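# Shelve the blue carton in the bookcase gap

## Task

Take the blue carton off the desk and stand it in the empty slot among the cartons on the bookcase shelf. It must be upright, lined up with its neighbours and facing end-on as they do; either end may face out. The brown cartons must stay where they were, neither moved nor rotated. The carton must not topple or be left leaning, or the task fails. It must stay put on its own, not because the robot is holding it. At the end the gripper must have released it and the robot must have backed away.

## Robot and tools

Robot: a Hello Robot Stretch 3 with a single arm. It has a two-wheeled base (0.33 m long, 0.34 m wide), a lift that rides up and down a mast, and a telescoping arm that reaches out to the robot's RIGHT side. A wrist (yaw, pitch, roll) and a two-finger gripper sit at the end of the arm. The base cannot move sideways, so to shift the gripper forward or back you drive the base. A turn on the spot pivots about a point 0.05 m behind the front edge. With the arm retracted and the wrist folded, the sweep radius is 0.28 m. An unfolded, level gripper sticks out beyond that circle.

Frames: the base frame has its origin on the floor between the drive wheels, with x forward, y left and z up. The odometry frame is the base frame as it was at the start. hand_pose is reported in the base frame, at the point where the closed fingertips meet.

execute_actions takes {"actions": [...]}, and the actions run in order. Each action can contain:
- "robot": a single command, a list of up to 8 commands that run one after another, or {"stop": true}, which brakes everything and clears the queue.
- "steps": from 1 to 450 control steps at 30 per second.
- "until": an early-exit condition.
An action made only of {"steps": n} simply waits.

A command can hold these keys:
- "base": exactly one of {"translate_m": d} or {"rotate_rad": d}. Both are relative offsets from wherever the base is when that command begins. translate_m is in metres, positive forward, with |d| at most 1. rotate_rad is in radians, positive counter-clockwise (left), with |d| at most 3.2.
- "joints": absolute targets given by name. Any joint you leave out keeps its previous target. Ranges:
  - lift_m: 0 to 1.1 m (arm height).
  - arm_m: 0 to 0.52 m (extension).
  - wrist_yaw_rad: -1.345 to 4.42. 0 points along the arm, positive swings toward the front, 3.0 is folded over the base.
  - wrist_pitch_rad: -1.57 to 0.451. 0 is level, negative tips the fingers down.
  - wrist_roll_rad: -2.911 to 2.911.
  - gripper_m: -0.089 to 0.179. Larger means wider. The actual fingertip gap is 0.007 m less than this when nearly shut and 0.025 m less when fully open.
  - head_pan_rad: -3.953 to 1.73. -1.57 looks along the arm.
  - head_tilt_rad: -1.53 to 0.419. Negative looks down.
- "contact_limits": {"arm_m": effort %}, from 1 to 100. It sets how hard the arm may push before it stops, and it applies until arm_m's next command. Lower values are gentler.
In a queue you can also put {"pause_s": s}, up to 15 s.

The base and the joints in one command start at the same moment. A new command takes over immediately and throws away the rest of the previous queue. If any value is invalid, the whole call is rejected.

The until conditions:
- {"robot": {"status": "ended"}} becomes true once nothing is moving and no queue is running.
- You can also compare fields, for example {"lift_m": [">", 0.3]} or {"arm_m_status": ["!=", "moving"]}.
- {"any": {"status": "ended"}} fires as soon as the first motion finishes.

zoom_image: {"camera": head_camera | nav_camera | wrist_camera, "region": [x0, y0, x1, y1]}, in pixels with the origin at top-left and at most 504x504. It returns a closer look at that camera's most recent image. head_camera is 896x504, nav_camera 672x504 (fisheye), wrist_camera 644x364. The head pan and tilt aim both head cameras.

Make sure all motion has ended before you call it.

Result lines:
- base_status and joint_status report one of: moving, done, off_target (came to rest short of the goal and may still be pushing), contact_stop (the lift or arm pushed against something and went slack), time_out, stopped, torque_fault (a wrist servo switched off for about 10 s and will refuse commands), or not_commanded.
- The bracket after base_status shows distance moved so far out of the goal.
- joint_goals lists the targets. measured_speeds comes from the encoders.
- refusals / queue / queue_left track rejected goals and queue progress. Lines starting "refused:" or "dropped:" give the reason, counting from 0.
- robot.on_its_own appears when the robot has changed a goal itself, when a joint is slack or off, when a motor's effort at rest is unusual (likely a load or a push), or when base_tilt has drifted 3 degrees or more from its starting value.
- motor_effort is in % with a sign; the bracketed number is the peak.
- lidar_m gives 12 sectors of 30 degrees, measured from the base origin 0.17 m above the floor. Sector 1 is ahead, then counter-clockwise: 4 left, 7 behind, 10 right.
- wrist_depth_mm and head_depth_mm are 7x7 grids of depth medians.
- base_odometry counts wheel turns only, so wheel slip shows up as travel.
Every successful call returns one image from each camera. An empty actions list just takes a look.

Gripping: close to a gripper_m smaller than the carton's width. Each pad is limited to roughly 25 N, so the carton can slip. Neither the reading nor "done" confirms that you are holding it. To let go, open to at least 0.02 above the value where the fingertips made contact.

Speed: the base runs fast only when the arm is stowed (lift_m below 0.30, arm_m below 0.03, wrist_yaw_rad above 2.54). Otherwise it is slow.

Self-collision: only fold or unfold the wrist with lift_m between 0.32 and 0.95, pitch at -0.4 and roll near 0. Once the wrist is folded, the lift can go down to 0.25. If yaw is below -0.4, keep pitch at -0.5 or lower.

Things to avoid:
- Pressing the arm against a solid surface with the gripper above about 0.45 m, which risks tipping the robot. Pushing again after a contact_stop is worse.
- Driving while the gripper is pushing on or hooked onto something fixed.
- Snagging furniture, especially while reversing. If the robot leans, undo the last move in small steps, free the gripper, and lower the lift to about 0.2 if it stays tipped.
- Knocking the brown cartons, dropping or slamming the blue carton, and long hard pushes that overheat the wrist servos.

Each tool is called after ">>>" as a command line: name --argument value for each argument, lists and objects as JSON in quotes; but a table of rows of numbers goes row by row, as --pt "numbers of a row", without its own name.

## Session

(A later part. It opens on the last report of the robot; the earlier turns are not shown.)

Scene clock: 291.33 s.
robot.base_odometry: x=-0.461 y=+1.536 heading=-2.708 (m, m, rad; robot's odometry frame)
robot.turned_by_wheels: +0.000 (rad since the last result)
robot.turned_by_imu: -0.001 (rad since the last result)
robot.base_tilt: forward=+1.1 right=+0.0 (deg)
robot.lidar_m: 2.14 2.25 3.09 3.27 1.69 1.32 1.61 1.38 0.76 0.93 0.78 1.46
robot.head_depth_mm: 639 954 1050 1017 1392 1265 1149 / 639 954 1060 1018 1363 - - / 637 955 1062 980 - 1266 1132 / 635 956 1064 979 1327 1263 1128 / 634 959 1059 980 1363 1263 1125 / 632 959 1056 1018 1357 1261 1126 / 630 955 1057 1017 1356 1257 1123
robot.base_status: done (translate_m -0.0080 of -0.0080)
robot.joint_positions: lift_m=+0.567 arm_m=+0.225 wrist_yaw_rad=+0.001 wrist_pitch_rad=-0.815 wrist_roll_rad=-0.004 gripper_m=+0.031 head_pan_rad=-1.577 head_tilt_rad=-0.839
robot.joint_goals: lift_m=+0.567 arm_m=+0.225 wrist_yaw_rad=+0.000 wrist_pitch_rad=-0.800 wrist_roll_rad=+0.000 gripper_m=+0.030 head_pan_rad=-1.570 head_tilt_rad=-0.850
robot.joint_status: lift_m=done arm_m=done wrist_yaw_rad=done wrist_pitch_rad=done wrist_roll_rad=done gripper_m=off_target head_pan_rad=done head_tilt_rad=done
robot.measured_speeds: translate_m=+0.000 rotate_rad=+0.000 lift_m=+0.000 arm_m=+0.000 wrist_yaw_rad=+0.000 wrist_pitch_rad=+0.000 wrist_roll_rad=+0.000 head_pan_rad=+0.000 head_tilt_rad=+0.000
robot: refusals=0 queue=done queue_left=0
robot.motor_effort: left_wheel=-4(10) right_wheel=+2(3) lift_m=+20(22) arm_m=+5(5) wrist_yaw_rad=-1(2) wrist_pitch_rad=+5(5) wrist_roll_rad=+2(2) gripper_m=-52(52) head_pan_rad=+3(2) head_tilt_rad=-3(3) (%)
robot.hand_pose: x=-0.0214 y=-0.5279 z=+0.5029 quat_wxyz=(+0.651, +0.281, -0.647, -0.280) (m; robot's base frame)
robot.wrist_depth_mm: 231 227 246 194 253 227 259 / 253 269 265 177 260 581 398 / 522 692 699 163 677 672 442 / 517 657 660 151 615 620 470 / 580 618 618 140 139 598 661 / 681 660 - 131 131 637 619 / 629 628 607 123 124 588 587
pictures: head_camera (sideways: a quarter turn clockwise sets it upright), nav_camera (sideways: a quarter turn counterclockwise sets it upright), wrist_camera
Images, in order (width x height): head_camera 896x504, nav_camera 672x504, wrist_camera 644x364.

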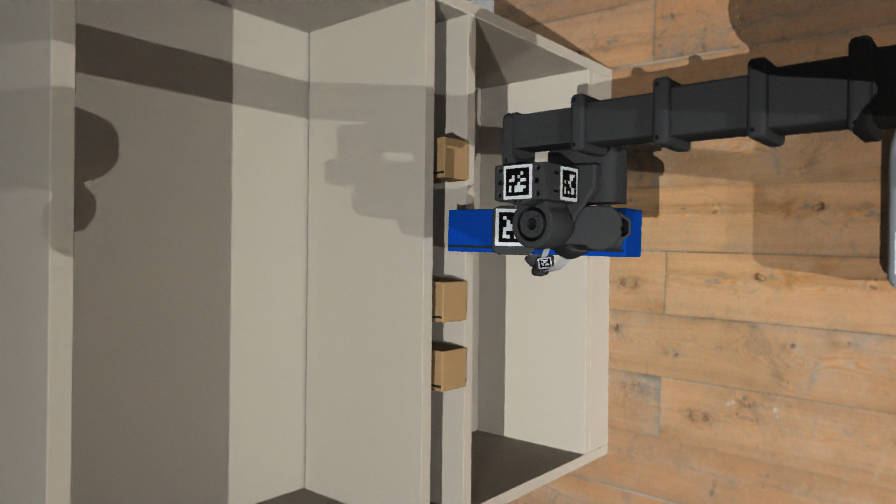

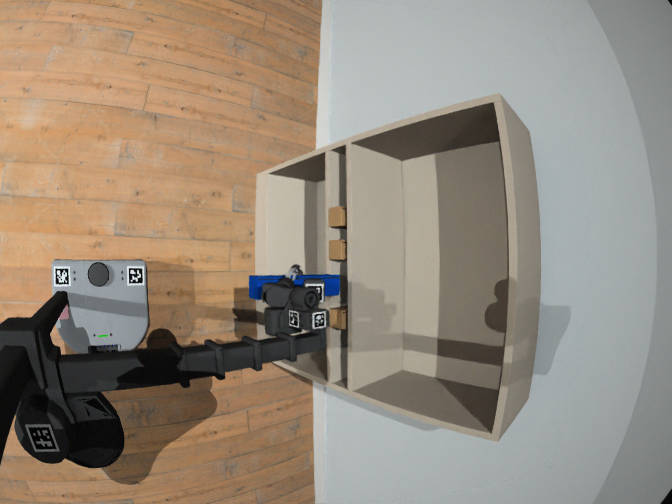

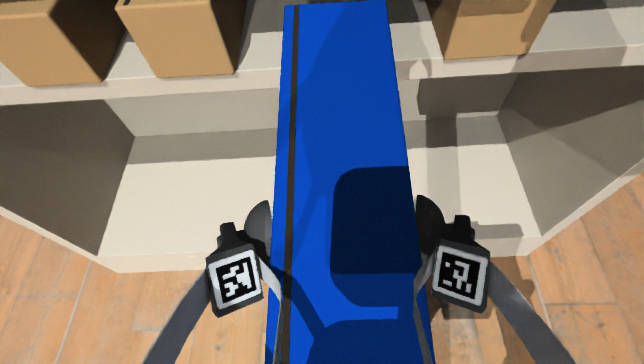

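>>> execute_actions --actions '[{"robot":[{"joints":{"lift_m":0.571}},{"joints":{"arm_m":0.28},"contact_limits":{"arm_m":12}}],"steps":450,"until":{"robot":{"status":"ended"}}}]'

Scene clock: 308.60 s.
robot.base_odometry: x=-0.461 y=+1.536 heading=-2.708 (m, m, rad; robot's odometry frame)
robot.turned_by_wheels: +0.000 (rad since the last result)
robot.turned_by_imu: -0.001 (rad since the last result)
robot.base_tilt: forward=+1.1 right=+0.0 (deg)
robot.lidar_m: 2.14 2.25 3.09 3.29 1.69 1.32 1.61 1.38 0.76 0.93 0.78 1.46
robot.head_depth_mm: 640 957 1045 1016 1386 1263 1143 / 638 955 1058 985 1377 - - / 636 953 1054 958 1343 1262 1128 / 636 957 1057 972 1360 1268 1126 / 634 958 1061 977 1358 1264 1128 / 633 957 1055 1014 1353 1259 1129 / 631 958 1054 1022 1352 1262 1123
robot.base_status: done (translate_m -0.0080 of -0.0080)
robot.joint_positions: lift_m=+0.571 arm_m=+0.280 wrist_yaw_rad=+0.001 wrist_pitch_rad=-0.815 wrist_roll_rad=-0.004 gripper_m=+0.031 head_pan_rad=-1.577 head_tilt_rad=-0.839
robot.joint_goals: lift_m=+0.571 arm_m=+0.280 wrist_yaw_rad=+0.000 wrist_pitch_rad=-0.800 wrist_roll_rad=+0.000 gripper_m=+0.030 head_pan_rad=-1.570 head_tilt_rad=-0.850
robot.joint_status: lift_m=done arm_m=done wrist_yaw_rad=done wrist_pitch_rad=done wrist_roll_rad=done gripper_m=off_target head_pan_rad=done head_tilt_rad=done
robot.measured_speeds: translate_m=+0.000 rotate_rad=+0.000 lift_m=+0.000 arm_m=+0.000 wrist_yaw_rad=+0.000 wrist_pitch_rad=+0.000 wrist_roll_rad=+0.000 head_pan_rad=+0.000 head_tilt_rad=+0.000
robot: refusals=0 queue=done queue_left=0
robot.motor_effort: left_wheel=-4(4) right_wheel=+2(2) lift_m=+26(28) arm_m=+5(4) wrist_yaw_rad=-1(2) wrist_pitch_rad=+5(5) wrist_roll_rad=+2(2) gripper_m=-53(53) head_pan_rad=+2(2) head_tilt_rad=-3(3) (%)
robot.contact_limits: arm_m 12 (drawing in: default 33, maximum 55; extending or still: default 46, maximum 75)
robot.hand_pose: x=-0.0214 y=-0.5829 z=+0.5066 quat_wxyz=(+0.651, +0.281, -0.647, -0.280) (m; robot's base frame)
robot.wrist_depth_mm: 163 164 165 183 225 183 251 / 218 190 238 175 238 193 232 / 229 239 236 161 228 240 382 / 518 669 674 150 618 620 441 / 505 621 619 140 139 579 487 / 668 587 - 132 131 588 626 / 639 631 614 123 124 594 584
pictures: head_camera (sideways: a quarter turn clockwise sets it upright), nav_camera (sideways: a quarter turn counterclockwise sets it upright), wrist_camera
Images, in order (width x height): head_camera 896x504, nav_camera 672x504, wrist_camera 644x364.

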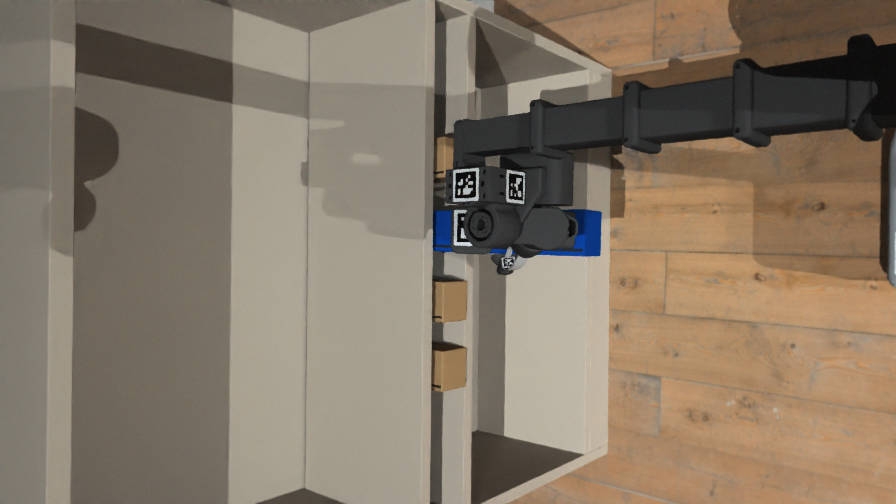

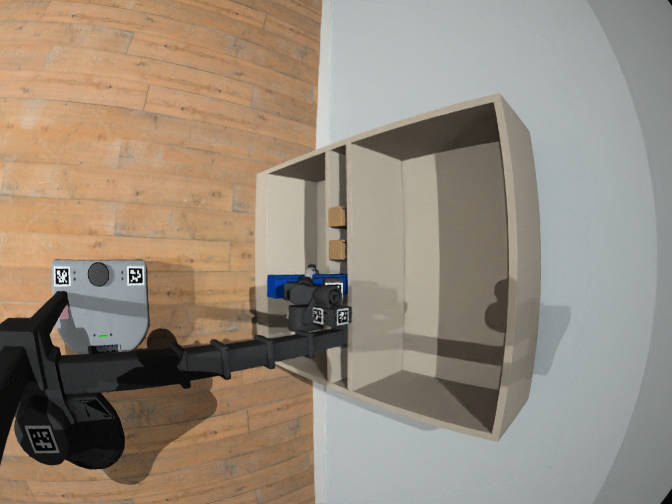

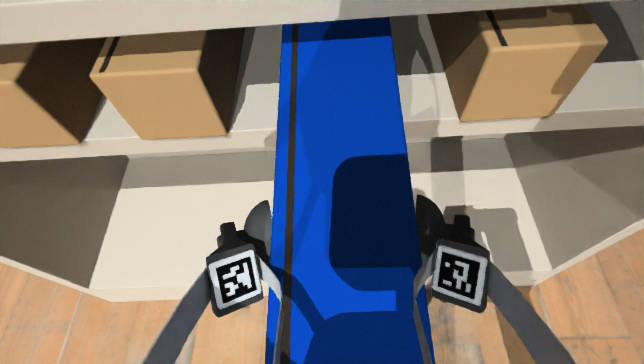

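>>> execute_actions --actions '[{"robot":[{"joints":{"arm_m":0.355},"contact_limits":{"arm_m":12}},{"joints":{"lift_m":0.564}}],"steps":450,"until":{"robot":{"status":"ended"}}}]'

Scene clock: 326.57 s.
robot.base_odometry: x=-0.461 y=+1.536 heading=-2.708 (m, m, rad; robot's odometry frame)
robot.turned_by_wheels: +0.000 (rad since the last result)
robot.turned_by_imu: -0.001 (rad since the last result)
robot.base_tilt: forward=+1.1 right=+0.0 (deg)
robot.lidar_m: 2.14 2.24 3.09 3.29 1.69 1.33 1.61 1.38 0.76 0.93 0.78 1.46
robot.head_depth_mm: 640 953 1047 1021 1384 1270 1148 / 641 957 1066 984 1375 - - / 637 957 1060 - 1356 1269 1130 / 638 957 1063 978 1340 1266 1129 / 637 959 1058 979 1362 1261 1126 / 635 958 1055 1021 1356 1261 1122 / 634 958 1056 1020 1362 1263 1124
robot.base_status: done (translate_m -0.0080 of -0.0080)
robot.joint_positions: lift_m=+0.571 arm_m=+0.340 wrist_yaw_rad=+0.001 wrist_pitch_rad=-0.816 wrist_roll_rad=-0.004 gripper_m=+0.031 head_pan_rad=-1.577 head_tilt_rad=-0.840
robot.joint_goals: lift_m=+0.571 arm_m=+0.340 wrist_yaw_rad=+0.000 wrist_pitch_rad=-0.800 wrist_roll_rad=+0.000 gripper_m=+0.030 head_pan_rad=-1.570 head_tilt_rad=-0.850
robot.joint_status: lift_m=done arm_m=contact_stop wrist_yaw_rad=done wrist_pitch_rad=done wrist_roll_rad=done gripper_m=off_target head_pan_rad=done head_tilt_rad=done
robot.measured_speeds: translate_m=+0.000 rotate_rad=+0.000 lift_m=+0.000 arm_m=-0.003 wrist_yaw_rad=+0.000 wrist_pitch_rad=+0.000 wrist_roll_rad=+0.000 head_pan_rad=+0.000 head_tilt_rad=+0.000
robot: refusals=0 queue=dropped queue_left=0
robot.on_its_own: arm_m is slack since a contact_stop, until your next command for it (your +0.355 is given up)
robot.motor_effort: left_wheel=-4(4) right_wheel=+3(2) lift_m=+17(26) arm_m=+9(16) wrist_yaw_rad=-2(1) wrist_pitch_rad=+5(6) wrist_roll_rad=+2(2) gripper_m=-50(52) head_pan_rad=+3(2) head_tilt_rad=-3(3) (%)
robot.contact_limits: arm_m 12 (drawing in: default 33, maximum 55; extending or still: default 46, maximum 75)
robot.hand_pose: x=-0.0214 y=-0.6428 z=+0.5069 quat_wxyz=(+0.651, +0.282, -0.647, -0.280) (m; robot's base frame)
robot.wrist_depth_mm: 146 142 138 135 131 128 125 / 129 126 124 123 122 120 119 / 137 137 184 152 155 157 150 / 194 164 207 146 174 182 175 / 459 603 218 139 138 577 447 / 504 576 - 132 131 540 478 / 620 608 600 125 126 584 582
pictures: head_camera (sideways: a quarter turn clockwise sets it upright), nav_camera (sideways: a quarter turn counterclockwise sets it upright), wrist_camera
dropped: robot: command 0 of its queue: arm_m: contact_stop
Images, in order (width x height): head_camera 896x504, nav_camera 672x504, wrist_camera 644x364.

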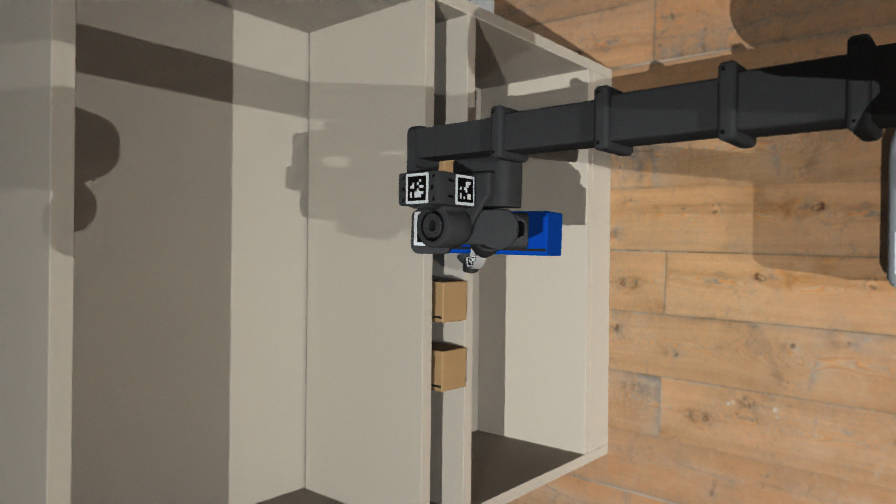

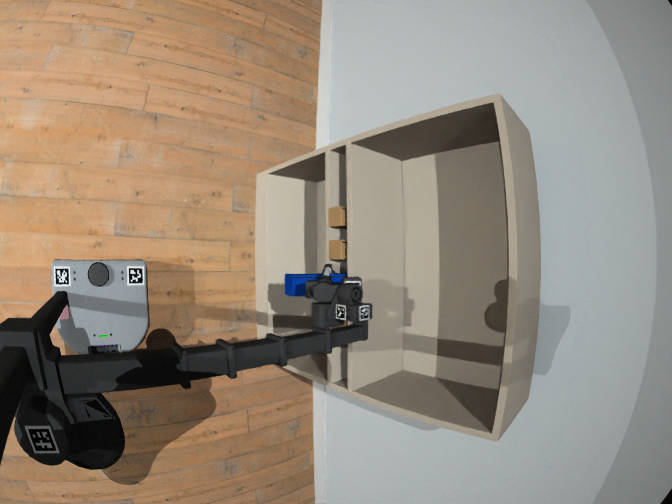

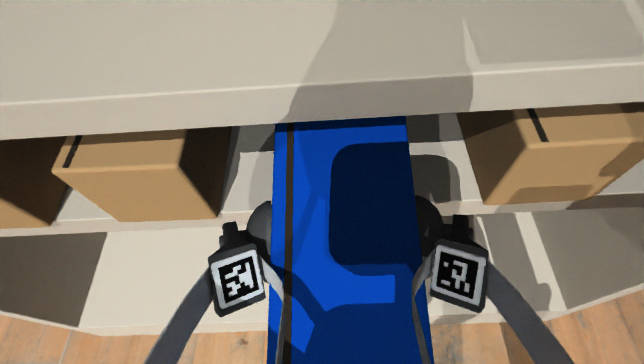

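>>> execute_actions --actions '[{"robot":[{"joints":{"arm_m":0.335}},{"joints":{"lift_m":0.578}},{"joints":{"arm_m":0.36},"contact_limits":{"arm_m":13}}],"steps":450,"until":{"robot":{"status":"ended"}}}]'

Scene clock: 337.50 s.
robot.base_odometry: x=-0.461 y=+1.536 heading=-2.708 (m, m, rad; robot's odometry frame)
robot.turned_by_wheels: +0.000 (rad since the last result)
robot.turned_by_imu: -0.001 (rad since the last result)
robot.base_tilt: forward=+1.1 right=+0.0 (deg)
robot.lidar_m: 2.14 2.23 3.09 3.31 1.69 1.32 1.61 1.39 0.76 0.93 0.78 1.46
robot.head_depth_mm: 638 953 1053 1022 1388 1271 1144 / 638 957 1062 1000 1374 - - / 636 955 1058 - 1362 1271 1134 / 634 958 1061 978 1356 1263 1123 / 635 957 1054 979 1355 1263 1126 / 633 958 1057 1019 1356 1258 1127 / 630 960 1053 1023 1352 1263 1124
robot.base_status: done (translate_m -0.0080 of -0.0080)
robot.joint_positions: lift_m=+0.578 arm_m=+0.360 wrist_yaw_rad=+0.001 wrist_pitch_rad=-0.820 wrist_roll_rad=-0.004 gripper_m=+0.031 head_pan_rad=-1.577 head_tilt_rad=-0.840
robot.joint_goals: lift_m=+0.578 arm_m=+0.360 wrist_yaw_rad=+0.000 wrist_pitch_rad=-0.800 wrist_roll_rad=+0.000 gripper_m=+0.030 head_pan_rad=-1.570 head_tilt_rad=-0.850
robot.joint_status: lift_m=done arm_m=done wrist_yaw_rad=done wrist_pitch_rad=done wrist_roll_rad=done gripper_m=off_target head_pan_rad=done head_tilt_rad=done
robot.measured_speeds: translate_m=+0.000 rotate_rad=+0.000 lift_m=+0.000 arm_m=+0.000 wrist_yaw_rad=+0.000 wrist_pitch_rad=+0.000 wrist_roll_rad=+0.000 head_pan_rad=+0.000 head_tilt_rad=+0.000
robot: refusals=0 queue=done queue_left=0
robot.motor_effort: left_wheel=-4(4) right_wheel=+2(3) lift_m=+23(29) arm_m=+8(7) wrist_yaw_rad=-1(2) wrist_pitch_rad=+7(8) wrist_roll_rad=+2(2) gripper_m=-52(50) head_pan_rad=+3(3) head_tilt_rad=-3(4) (%)
robot.contact_limits: arm_m 13 (drawing in: default 33, maximum 55; extending or still: default 46, maximum 75)
robot.hand_pose: x=-0.0214 y=-0.6616 z=+0.5128 quat_wxyz=(+0.650, +0.283, -0.647, -0.281) (m; robot's base frame)
robot.wrist_depth_mm: 152 149 145 141 138 135 131 / 135 133 130 126 123 121 118 / 121 119 118 116 116 114 114 / 151 149 182 146 148 167 145 / 193 170 198 140 138 189 197 / 520 587 - 132 132 544 452 / 589 555 569 125 125 582 581
pictures: head_camera (sideways: a quarter turn clockwise sets it upright), nav_camera (sideways: a quarter turn counterclockwise sets it upright), wrist_camera
Images, in order (width x height): head_camera 896x504, nav_camera 672x504, wrist_camera 644x364.

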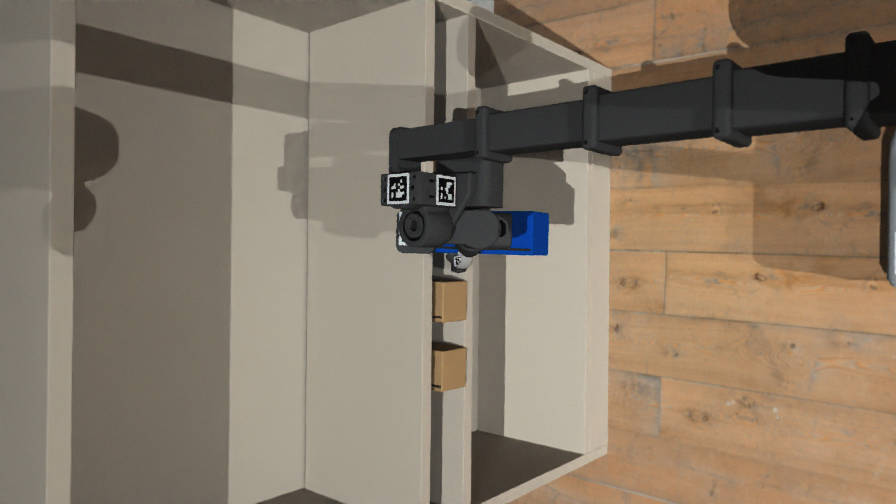

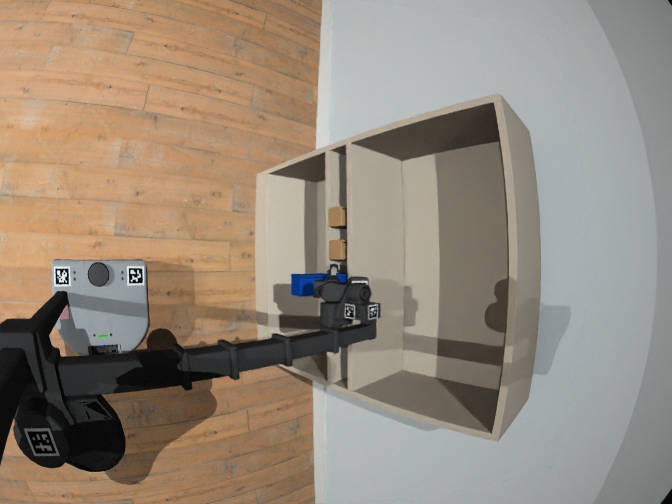

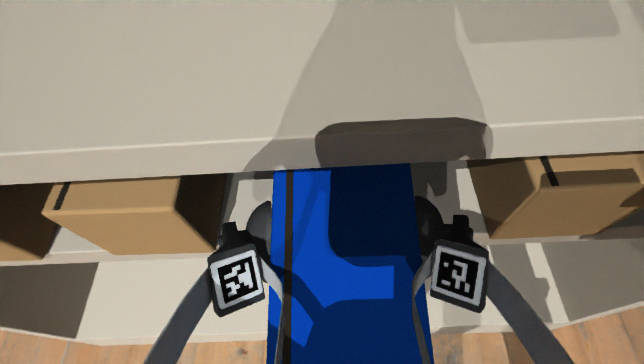

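>>> execute_actions --actions '[{"robot":[{"joints":{"arm_m":0.37},"contact_limits":{"arm_m":13}},{"joints":{"lift_m":0.574}},{"joints":{"gripper_m":0.08}}],"steps":450,"until":{"robot":{"status":"ended"}}},{"steps":10}]'

Scene clock: 344.40 s.
robot.base_odometry: x=-0.461 y=+1.536 heading=-2.708 (m, m, rad; robot's odometry frame)
robot.turned_by_wheels: +0.000 (rad since the last result)
robot.turned_by_imu: -0.001 (rad since the last result)
robot.base_tilt: forward=+1.1 right=+0.0 (deg)
robot.lidar_m: 2.14 2.24 3.10 3.30 1.69 1.32 1.61 1.38 0.76 0.93 0.78 1.46
robot.head_depth_mm: 639 950 1049 1017 1383 1263 1144 / 637 956 1061 1019 1373 - - / 637 957 1059 - 1355 1267 1132 / 635 954 1057 979 1352 1268 1129 / 635 956 1059 978 1360 1265 1125 / 632 957 1056 1018 1368 1256 1128 / 633 961 1053 1019 1355 1265 1123
robot.base_status: done (translate_m -0.0080 of -0.0080)
robot.joint_positions: lift_m=+0.578 arm_m=+0.369 wrist_yaw_rad=+0.001 wrist_pitch_rad=-0.806 wrist_roll_rad=-0.004 gripper_m=+0.031 head_pan_rad=-1.577 head_tilt_rad=-0.840
robot.joint_goals: lift_m=+0.577 arm_m=+0.370 wrist_yaw_rad=+0.000 wrist_pitch_rad=-0.800 wrist_roll_rad=+0.000 gripper_m=+0.030 head_pan_rad=-1.570 head_tilt_rad=-0.850
robot.joint_status: lift_m=contact_stop arm_m=done wrist_yaw_rad=done wrist_pitch_rad=done wrist_roll_rad=done gripper_m=off_target head_pan_rad=done head_tilt_rad=done
robot.measured_speeds: translate_m=+0.000 rotate_rad=+0.000 lift_m=+0.001 arm_m=+0.000 wrist_yaw_rad=+0.000 wrist_pitch_rad=+0.000 wrist_roll_rad=+0.000 head_pan_rad=+0.000 head_tilt_rad=+0.000
robot: refusals=0 queue=dropped queue_left=0
robot.on_its_own: lift_m is slack since a contact_stop, until your next command for it
robot.motor_effort: left_wheel=-4(4) right_wheel=+2(2) lift_m=+22(25) arm_m=+9(9) wrist_yaw_rad=-2(1) wrist_pitch_rad=+2(7) wrist_roll_rad=+2(2) gripper_m=-50(50) head_pan_rad=+3(3) head_tilt_rad=-3(4) (%)
robot.contact_limits: arm_m 13 (drawing in: default 33, maximum 55; extending or still: default 46, maximum 75)
robot.hand_pose: x=-0.0214 y=-0.6744 z=+0.5146 quat_wxyz=(+0.652, +0.279, -0.649, -0.277) (m; robot's base frame)
robot.wrist_depth_mm: 158 155 151 147 143 139 136 / 139 136 133 130 127 124 121 / 124 122 120 117 115 112 110 / 116 115 114 115 116 118 119 / 151 148 179 139 138 170 150 / 459 569 - 132 131 539 450 / 527 555 539 124 124 526 573
pictures: head_camera (sideways: a quarter turn clockwise sets it upright), nav_camera (sideways: a quarter turn counterclockwise sets it upright), wrist_camera
dropped: robot: command 1 of its queue: lift_m: contact_stop
Images, in order (width x height): head_camera 896x504, nav_camera 672x504, wrist_camera 644x364.

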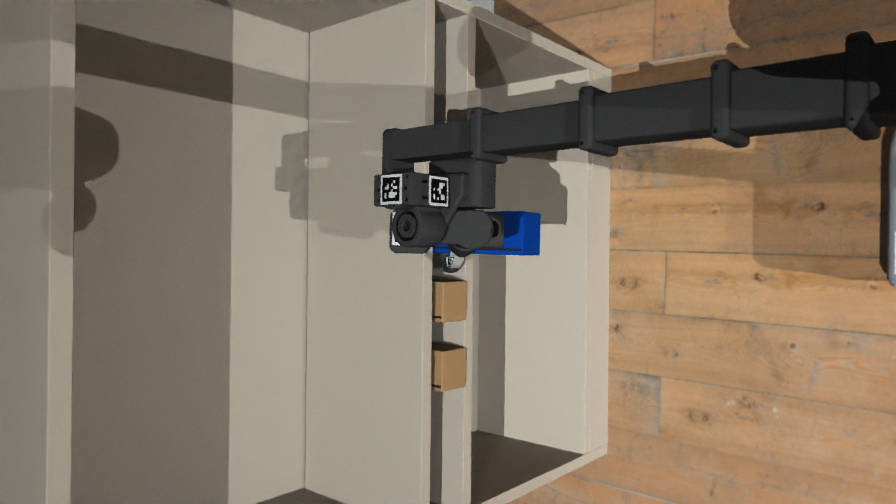

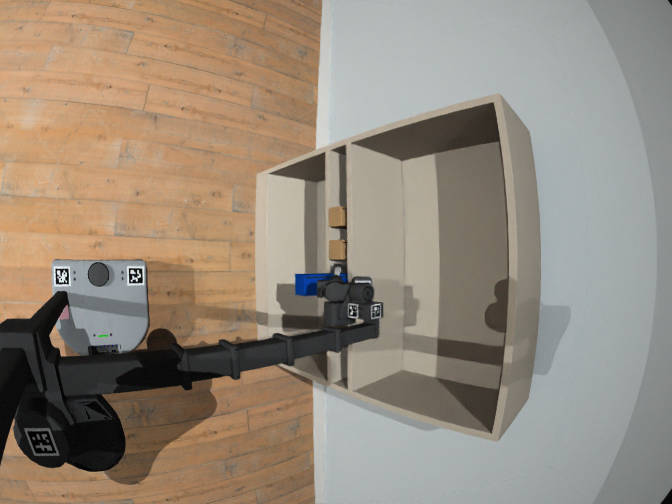

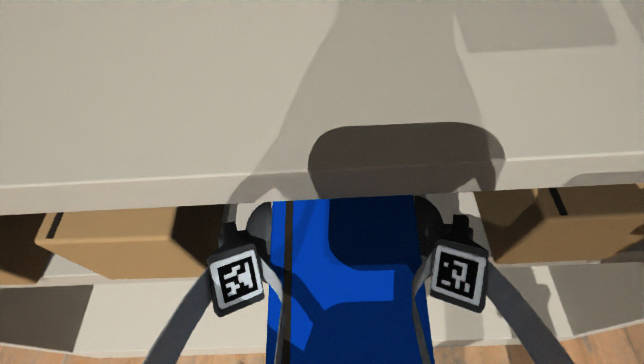

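The pads are resting on the shelf, so I'll release with a small opening.

>>> execute_actions --actions '[{"robot":[{"joints":{"lift_m":0.578,"gripper_m":0.078}}],"steps":450,"until":{"robot":{"status":"ended"}}},{"steps":15}]'

Scene clock: 349.33 s.
robot.base_odometry: x=-0.461 y=+1.536 heading=-2.708 (m, m, rad; robot's odometry frame)
robot.turned_by_wheels: +0.000 (rad since the last result)
robot.turned_by_imu: -0.001 (rad since the last result)
robot.base_tilt: forward=+1.1 right=+0.0 (deg)
robot.lidar_m: 2.14 2.24 3.09 3.28 1.69 1.32 1.61 1.39 0.76 0.93 0.78 1.46
robot.head_depth_mm: 637 953 1048 1016 1386 1265 1148 / 638 952 1064 1021 1375 - - / 637 956 1063 - 1357 1257 1125 / 635 955 1058 979 1351 1266 1131 / 632 958 1052 978 1353 1259 1125 / 633 958 1055 1018 1351 1266 1130 / 631 958 1057 1022 1349 1257 1123
robot.base_status: done (translate_m -0.0080 of -0.0080)
robot.joint_positions: lift_m=+0.578 arm_m=+0.370 wrist_yaw_rad=+0.001 wrist_pitch_rad=-0.809 wrist_roll_rad=-0.004 gripper_m=+0.078 head_pan_rad=-1.577 head_tilt_rad=-0.840
robot.joint_goals: lift_m=+0.578 arm_m=+0.370 wrist_yaw_rad=+0.000 wrist_pitch_rad=-0.800 wrist_roll_rad=+0.000 gripper_m=+0.078 head_pan_rad=-1.570 head_tilt_rad=-0.850
robot.joint_status: lift_m=done arm_m=done wrist_yaw_rad=done wrist_pitch_rad=done wrist_roll_rad=done gripper_m=done head_pan_rad=done head_tilt_rad=done
robot.measured_speeds: translate_m=+0.000 rotate_rad=+0.000 lift_m=+0.000 arm_m=+0.000 wrist_yaw_rad=+0.000 wrist_pitch_rad=+0.000 wrist_roll_rad=+0.000 head_pan_rad=+0.000 head_tilt_rad=+0.000
robot: refusals=0 queue=done queue_left=0
robot.motor_effort: left_wheel=-3(4) right_wheel=+2(2) lift_m=+22(19) arm_m=+5(8) wrist_yaw_rad=-1(1) wrist_pitch_rad=+3(3) wrist_roll_rad=+2(2) gripper_m=+0(97) head_pan_rad=+3(2) head_tilt_rad=-3(4) (%)
robot.contact_limits: arm_m 13 (drawing in: default 33, maximum 55; extending or still: default 46, maximum 75)
robot.hand_pose: x=-0.0214 y=-0.6741 z=+0.5147 quat_wxyz=(+0.652, +0.279, -0.648, -0.278) (m; robot's base frame)
robot.wrist_depth_mm: 156 152 149 144 141 138 134 / 138 135 132 129 126 123 121 / 123 121 118 116 114 111 109 / 116 114 114 115 116 118 120 / 150 148 179 139 137 169 151 / 474 565 188 129 128 542 450 / 527 553 549 120 120 533 581
pictures: head_camera (sideways: a quarter turn clockwise sets it upright), nav_camera (sideways: a quarter turn counterclockwise sets it upright), wrist_camera
Images, in order (width x height): head_camera 896x504, nav_camera 672x504, wrist_camera 644x364.

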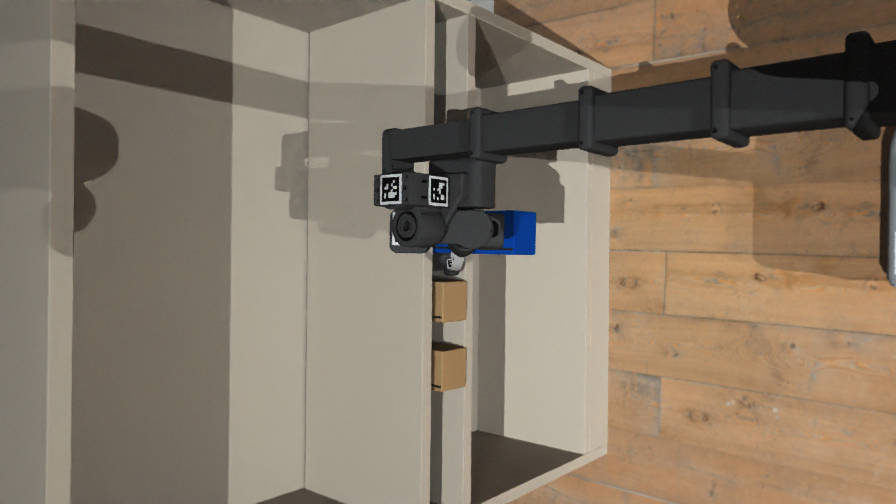

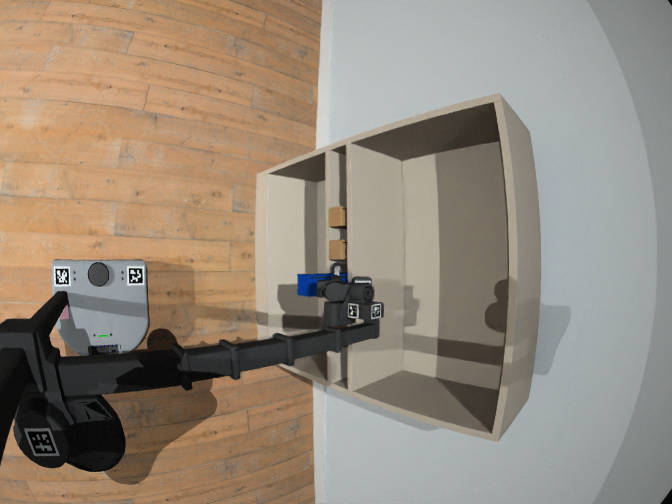

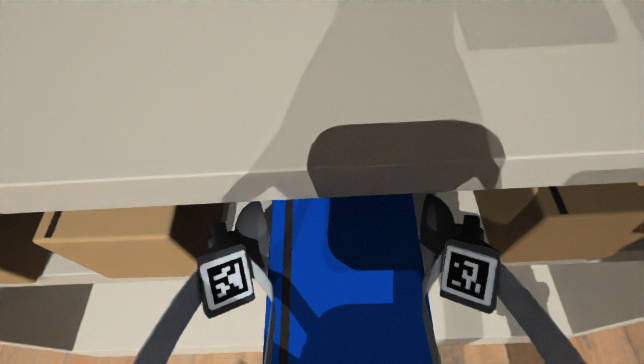

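>>> execute_actions --actions '[{"robot":[{"joints":{"arm_m":0.33}},{"joints":{"gripper_m":0.095,"arm_m":0.19}},{"joints":{"gripper_m":0.025,"lift_m":0.572}},{"joints":{"arm_m":0.325},"contact_limits":{"arm_m":20}}],"steps":450,"until":{"robot":{"status":"ended"}}}]'

Scene clock: 362.83 s.
robot.base_odometry: x=-0.461 y=+1.536 heading=-2.708 (m, m, rad; robot's odometry frame)
robot.turned_by_wheels: +0.000 (rad since the last result)
robot.turned_by_imu: -0.003 (rad since the last result)
robot.base_tilt: forward=+1.1 right=+0.0 (deg)
robot.lidar_m: 2.14 2.24 3.09 3.28 1.70 1.33 1.61 1.38 0.76 0.93 0.78 1.45
robot.head_depth_mm: 636 954 1048 1017 1390 1267 1137 / 637 955 1061 984 1372 - - / 635 956 1060 - 1355 1265 1126 / 636 956 1057 981 1359 1260 1126 / 634 957 1055 979 1361 1262 1126 / 632 960 1058 1016 1360 1259 1128 / 630 959 1056 1020 1353 1262 1121
robot.base_status: done (translate_m -0.0080 of -0.0080)
robot.joint_positions: lift_m=+0.572 arm_m=+0.325 wrist_yaw_rad=+0.001 wrist_pitch_rad=-0.812 wrist_roll_rad=-0.004 gripper_m=+0.025 head_pan_rad=-1.577 head_tilt_rad=-0.840
robot.joint_goals: lift_m=+0.572 arm_m=+0.325 wrist_yaw_rad=+0.000 wrist_pitch_rad=-0.800 wrist_roll_rad=+0.000 gripper_m=+0.025 head_pan_rad=-1.570 head_tilt_rad=-0.850
robot.joint_status: lift_m=done arm_m=done wrist_yaw_rad=done wrist_pitch_rad=done wrist_roll_rad=done gripper_m=done head_pan_rad=done head_tilt_rad=done
robot.measured_speeds: translate_m=+0.000 rotate_rad=+0.000 lift_m=+0.000 arm_m=+0.000 wrist_yaw_rad=+0.000 wrist_pitch_rad=+0.000 wrist_roll_rad=+0.000 head_pan_rad=+0.000 head_tilt_rad=+0.000
robot: refusals=0 queue=done queue_left=0
robot.motor_effort: left_wheel=-3(4) right_wheel=+2(2) lift_m=+20(22) arm_m=+5(7) wrist_yaw_rad=-1(1) wrist_pitch_rad=+4(4) wrist_roll_rad=+2(2) gripper_m=+0(97) head_pan_rad=+2(2) head_tilt_rad=-3(4) (%)
robot.contact_limits: arm_m 20 (drawing in: default 33, maximum 55; extending or still: default 46, maximum 75)
robot.hand_pose: x=-0.0214 y=-0.6285 z=+0.5084 quat_wxyz=(+0.651, +0.280, -0.648, -0.279) (m; robot's base frame)
robot.wrist_depth_mm: 145 142 138 134 132 128 126 / 135 133 134 136 136 137 157 / 196 166 227 158 221 174 161 / 214 191 213 160 209 209 212 / 500 621 616 592 600 582 447 / 507 580 567 550 - 546 505 / 631 624 610 604 603 590 588
pictures: head_camera (sideways: a quarter turn clockwise sets it upright), nav_camera (sideways: a quarter turn counterclockwise sets it upright), wrist_camera
Images, in order (width x height): head_camera 896x504, nav_camera 672x504, wrist_camera 644x364.

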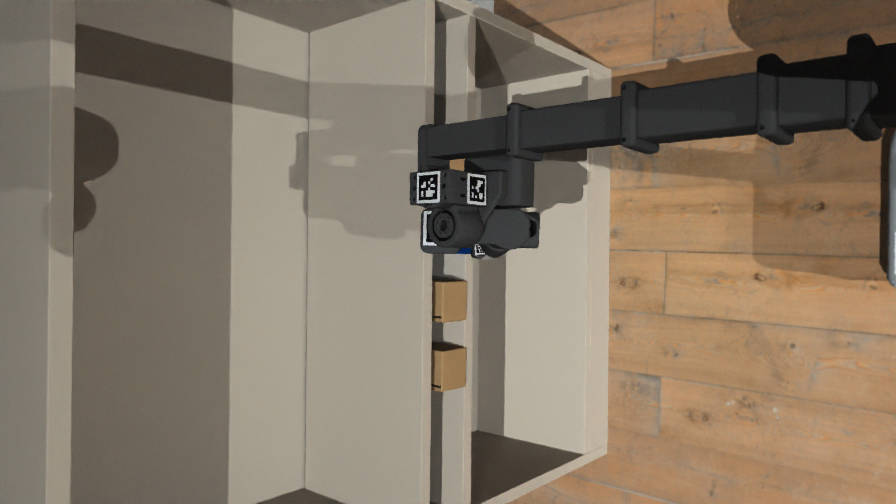

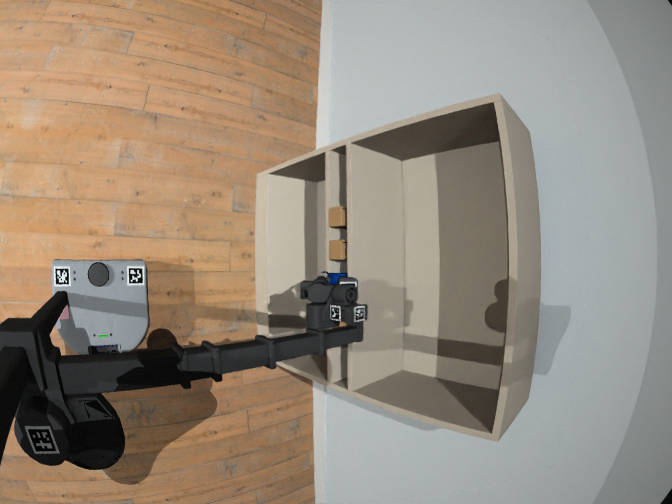

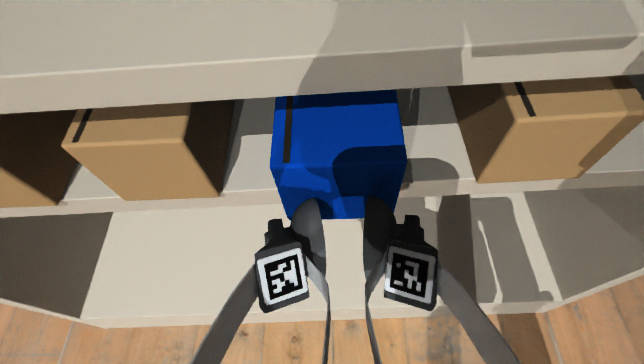

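>>> execute_actions --actions '[{"robot":[{"joints":{"arm_m":0.32}},{"joints":{"lift_m":0.582}},{"joints":{"arm_m":0.343},"contact_limits":{"arm_m":20}},{"joints":{"arm_m":0.25}}],"steps":450,"until":{"robot":{"status":"ended"}}}]'

>>> zoom_image --camera "head_camera" --region '[400,120,600,400]'

Scene clock: 375.07 s.
robot.base_odometry: x=-0.461 y=+1.536 heading=-2.708 (m, m, rad; robot's odometry frame)
robot.turned_by_wheels: +0.000 (rad since the last result)
robot.turned_by_imu: -0.002 (rad since the last result)
robot.base_tilt: forward=+1.2 right=+0.0 (deg)
robot.lidar_m: 2.14 2.24 3.10 3.31 1.69 1.33 1.61 1.39 0.76 0.93 0.78 1.46
robot.head_depth_mm: 638 956 1048 1016 1387 1268 1140 / 637 956 1061 1017 1371 - - / 637 954 1060 975 1366 1261 1126 / 635 954 1057 979 1363 1265 1127 / 634 957 1059 977 1353 1264 1127 / 633 957 1058 1020 1354 1259 1124 / 632 959 1056 1020 1356 1261 1131
robot.base_status: done (translate_m -0.0080 of -0.0080)
robot.joint_positions: lift_m=+0.582 arm_m=+0.250 wrist_yaw_rad=+0.001 wrist_pitch_rad=-0.812 wrist_roll_rad=-0.004 gripper_m=+0.025 head_pan_rad=-1.577 head_tilt_rad=-0.840
robot.joint_goals: lift_m=+0.582 arm_m=+0.250 wrist_yaw_rad=+0.000 wrist_pitch_rad=-0.800 wrist_roll_rad=+0.000 gripper_m=+0.025 head_pan_rad=-1.570 head_tilt_rad=-0.850
robot.joint_status: lift_m=done arm_m=done wrist_yaw_rad=done wrist_pitch_rad=done wrist_roll_rad=done gripper_m=done head_pan_rad=done head_tilt_rad=done
robot.measured_speeds: translate_m=+0.000 rotate_rad=+0.000 lift_m=+0.000 arm_m=+0.000 wrist_yaw_rad=+0.000 wrist_pitch_rad=+0.000 wrist_roll_rad=+0.000 head_pan_rad=+0.000 head_tilt_rad=+0.000
robot: refusals=0 queue=done queue_left=0
robot.motor_effort: left_wheel=-3(4) right_wheel=+2(2) lift_m=+26(28) arm_m=-4(5) wrist_yaw_rad=-1(1) wrist_pitch_rad=+4(4) wrist_roll_rad=+2(2) gripper_m=-1(1) head_pan_rad=+2(3) head_tilt_rad=-3(4) (%)
robot.hand_pose: x=-0.0214 y=-0.5541 z=+0.5180 quat_wxyz=(+0.651, +0.280, -0.648, -0.279) (m; robot's base frame)
robot.wrist_depth_mm: 194 213 220 208 281 207 277 / 229 233 240 227 257 230 256 / 270 273 683 690 694 625 435 / 516 680 690 666 654 633 442 / 525 634 628 612 608 594 664 / 692 661 654 641 - 641 632 / 643 641 629 616 608 597 599
pictures: head_camera (sideways: a quarter turn clockwise sets it upright), nav_camera (sideways: a quarter turn counterclockwise sets it upright), wrist_camera
Images, in order (width x height): head_camera 896x504, nav_camera 672x504, wrist_camera 644x364.

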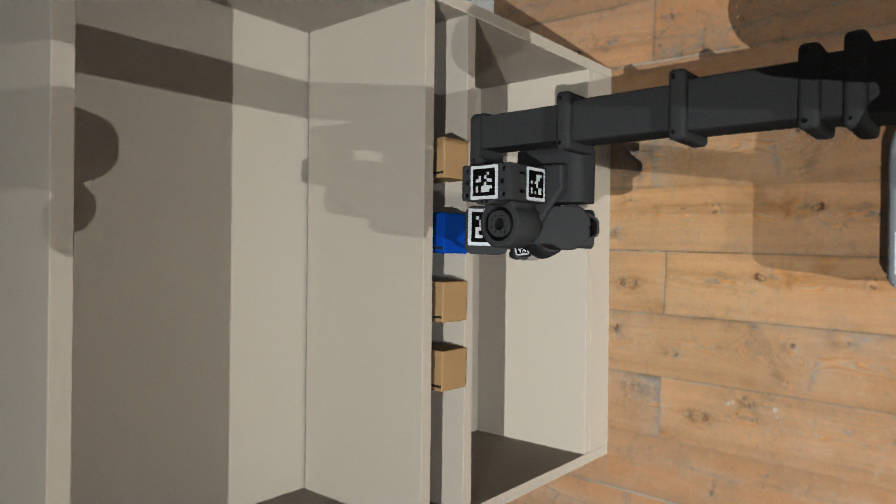

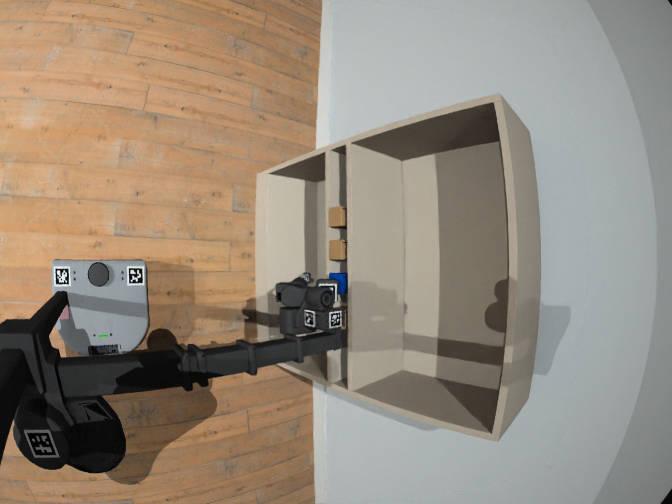

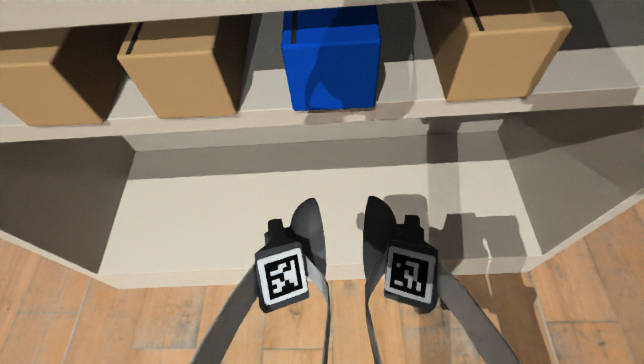

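Region (400, 120, 600, 400) of head_camera's 896x504 image, scaled by 1.800, with more detail than that image has; it fills the left 360 columns of this view, and the rest is white.

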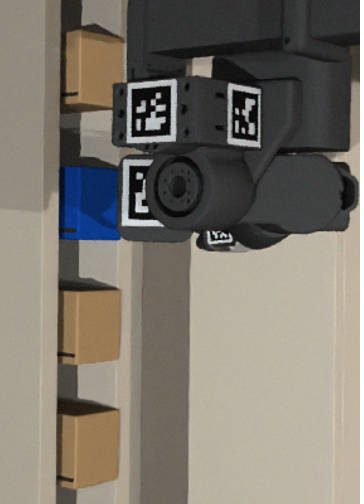

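>>> execute_actions --actions '[{"robot":[{"joints":{"arm_m":0.346},"contact_limits":{"arm_m":20}},{"joints":{"arm_m":0.05}}],"steps":450,"until":{"robot":{"status":"ended"}}}]'

Scene clock: 387.23 s.
robot.base_odometry: x=-0.461 y=+1.536 heading=-2.708 (m, m, rad; robot's odometry frame)
robot.turned_by_wheels: +0.000 (rad since the last result)
robot.turned_by_imu: -0.002 (rad since the last result)
robot.base_tilt: forward=+1.1 right=+0.0 (deg)
robot.lidar_m: 2.14 2.24 3.11 3.30 1.69 1.32 1.61 1.38 0.76 0.93 0.78 1.46
robot.head_depth_mm: 639 953 1048 1016 1384 1275 1146 / 637 952 1060 1019 1356 1315 - / 637 954 1059 1009 1360 - 1094 / 636 958 1062 979 1351 1262 1110 / 633 956 1057 981 1361 1263 1128 / 632 958 1058 1020 1359 1260 1128 / 630 958 1060 1019 1358 1263 1123
robot.base_status: done (translate_m -0.0080 of -0.0080)
robot.joint_positions: lift_m=+0.582 arm_m=+0.050 wrist_yaw_rad=+0.001 wrist_pitch_rad=-0.812 wrist_roll_rad=-0.004 gripper_m=+0.025 head_pan_rad=-1.577 head_tilt_rad=-0.840
robot.joint_goals: lift_m=+0.582 arm_m=+0.050 wrist_yaw_rad=+0.000 wrist_pitch_rad=-0.800 wrist_roll_rad=+0.000 gripper_m=+0.025 head_pan_rad=-1.570 head_tilt_rad=-0.850
robot.joint_status: lift_m=done arm_m=done wrist_yaw_rad=done wrist_pitch_rad=done wrist_roll_rad=done gripper_m=done head_pan_rad=done head_tilt_rad=done
robot.measured_speeds: translate_m=+0.000 rotate_rad=+0.000 lift_m=+0.000 arm_m=+0.000 wrist_yaw_rad=+0.000 wrist_pitch_rad=+0.000 wrist_roll_rad=+0.000 head_pan_rad=+0.000 head_tilt_rad=+0.000
robot: refusals=0 queue=done queue_left=0
robot.motor_effort: left_wheel=-3(3) right_wheel=+2(2) lift_m=+25(25) arm_m=-4(6) wrist_yaw_rad=-1(1) wrist_pitch_rad=+4(4) wrist_roll_rad=+2(2) gripper_m=-1(1) head_pan_rad=+2(3) head_tilt_rad=-4(3) (%)
robot.hand_pose: x=-0.0214 y=-0.3541 z=+0.5180 quat_wxyz=(+0.651, +0.280, -0.648, -0.279) (m; robot's base frame)
robot.wrist_depth_mm: 534 687 708 713 721 654 473 / 541 753 804 796 790 664 856 / 883 739 755 739 712 703 816 / 833 757 723 743 735 761 758 / 774 747 744 718 716 703 678 / 701 688 678 659 - 650 633 / 651 643 627 619 611 605 598
pictures: head_camera (sideways: a quarter turn clockwise sets it upright), nav_camera (sideways: a quarter turn counterclockwise sets it upright), wrist_camera
Images, in order (width x height): head_camera 896x504, nav_camera 672x504, wrist_camera 644x364.

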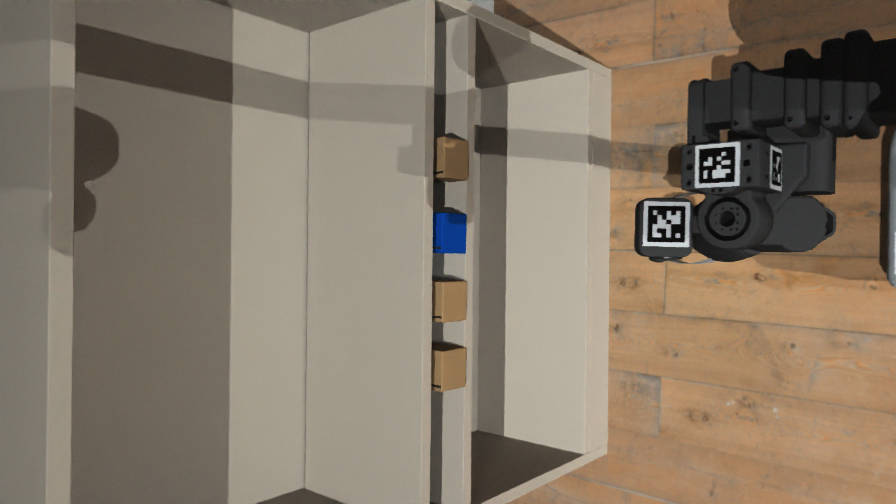

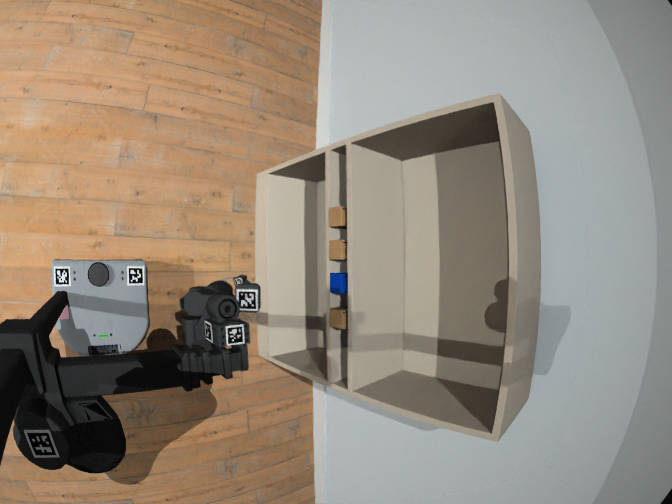

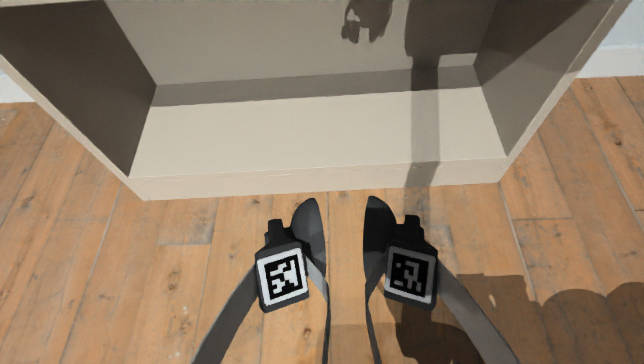

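>>> finished_scene --scene 1

The scene is finished: the task was done.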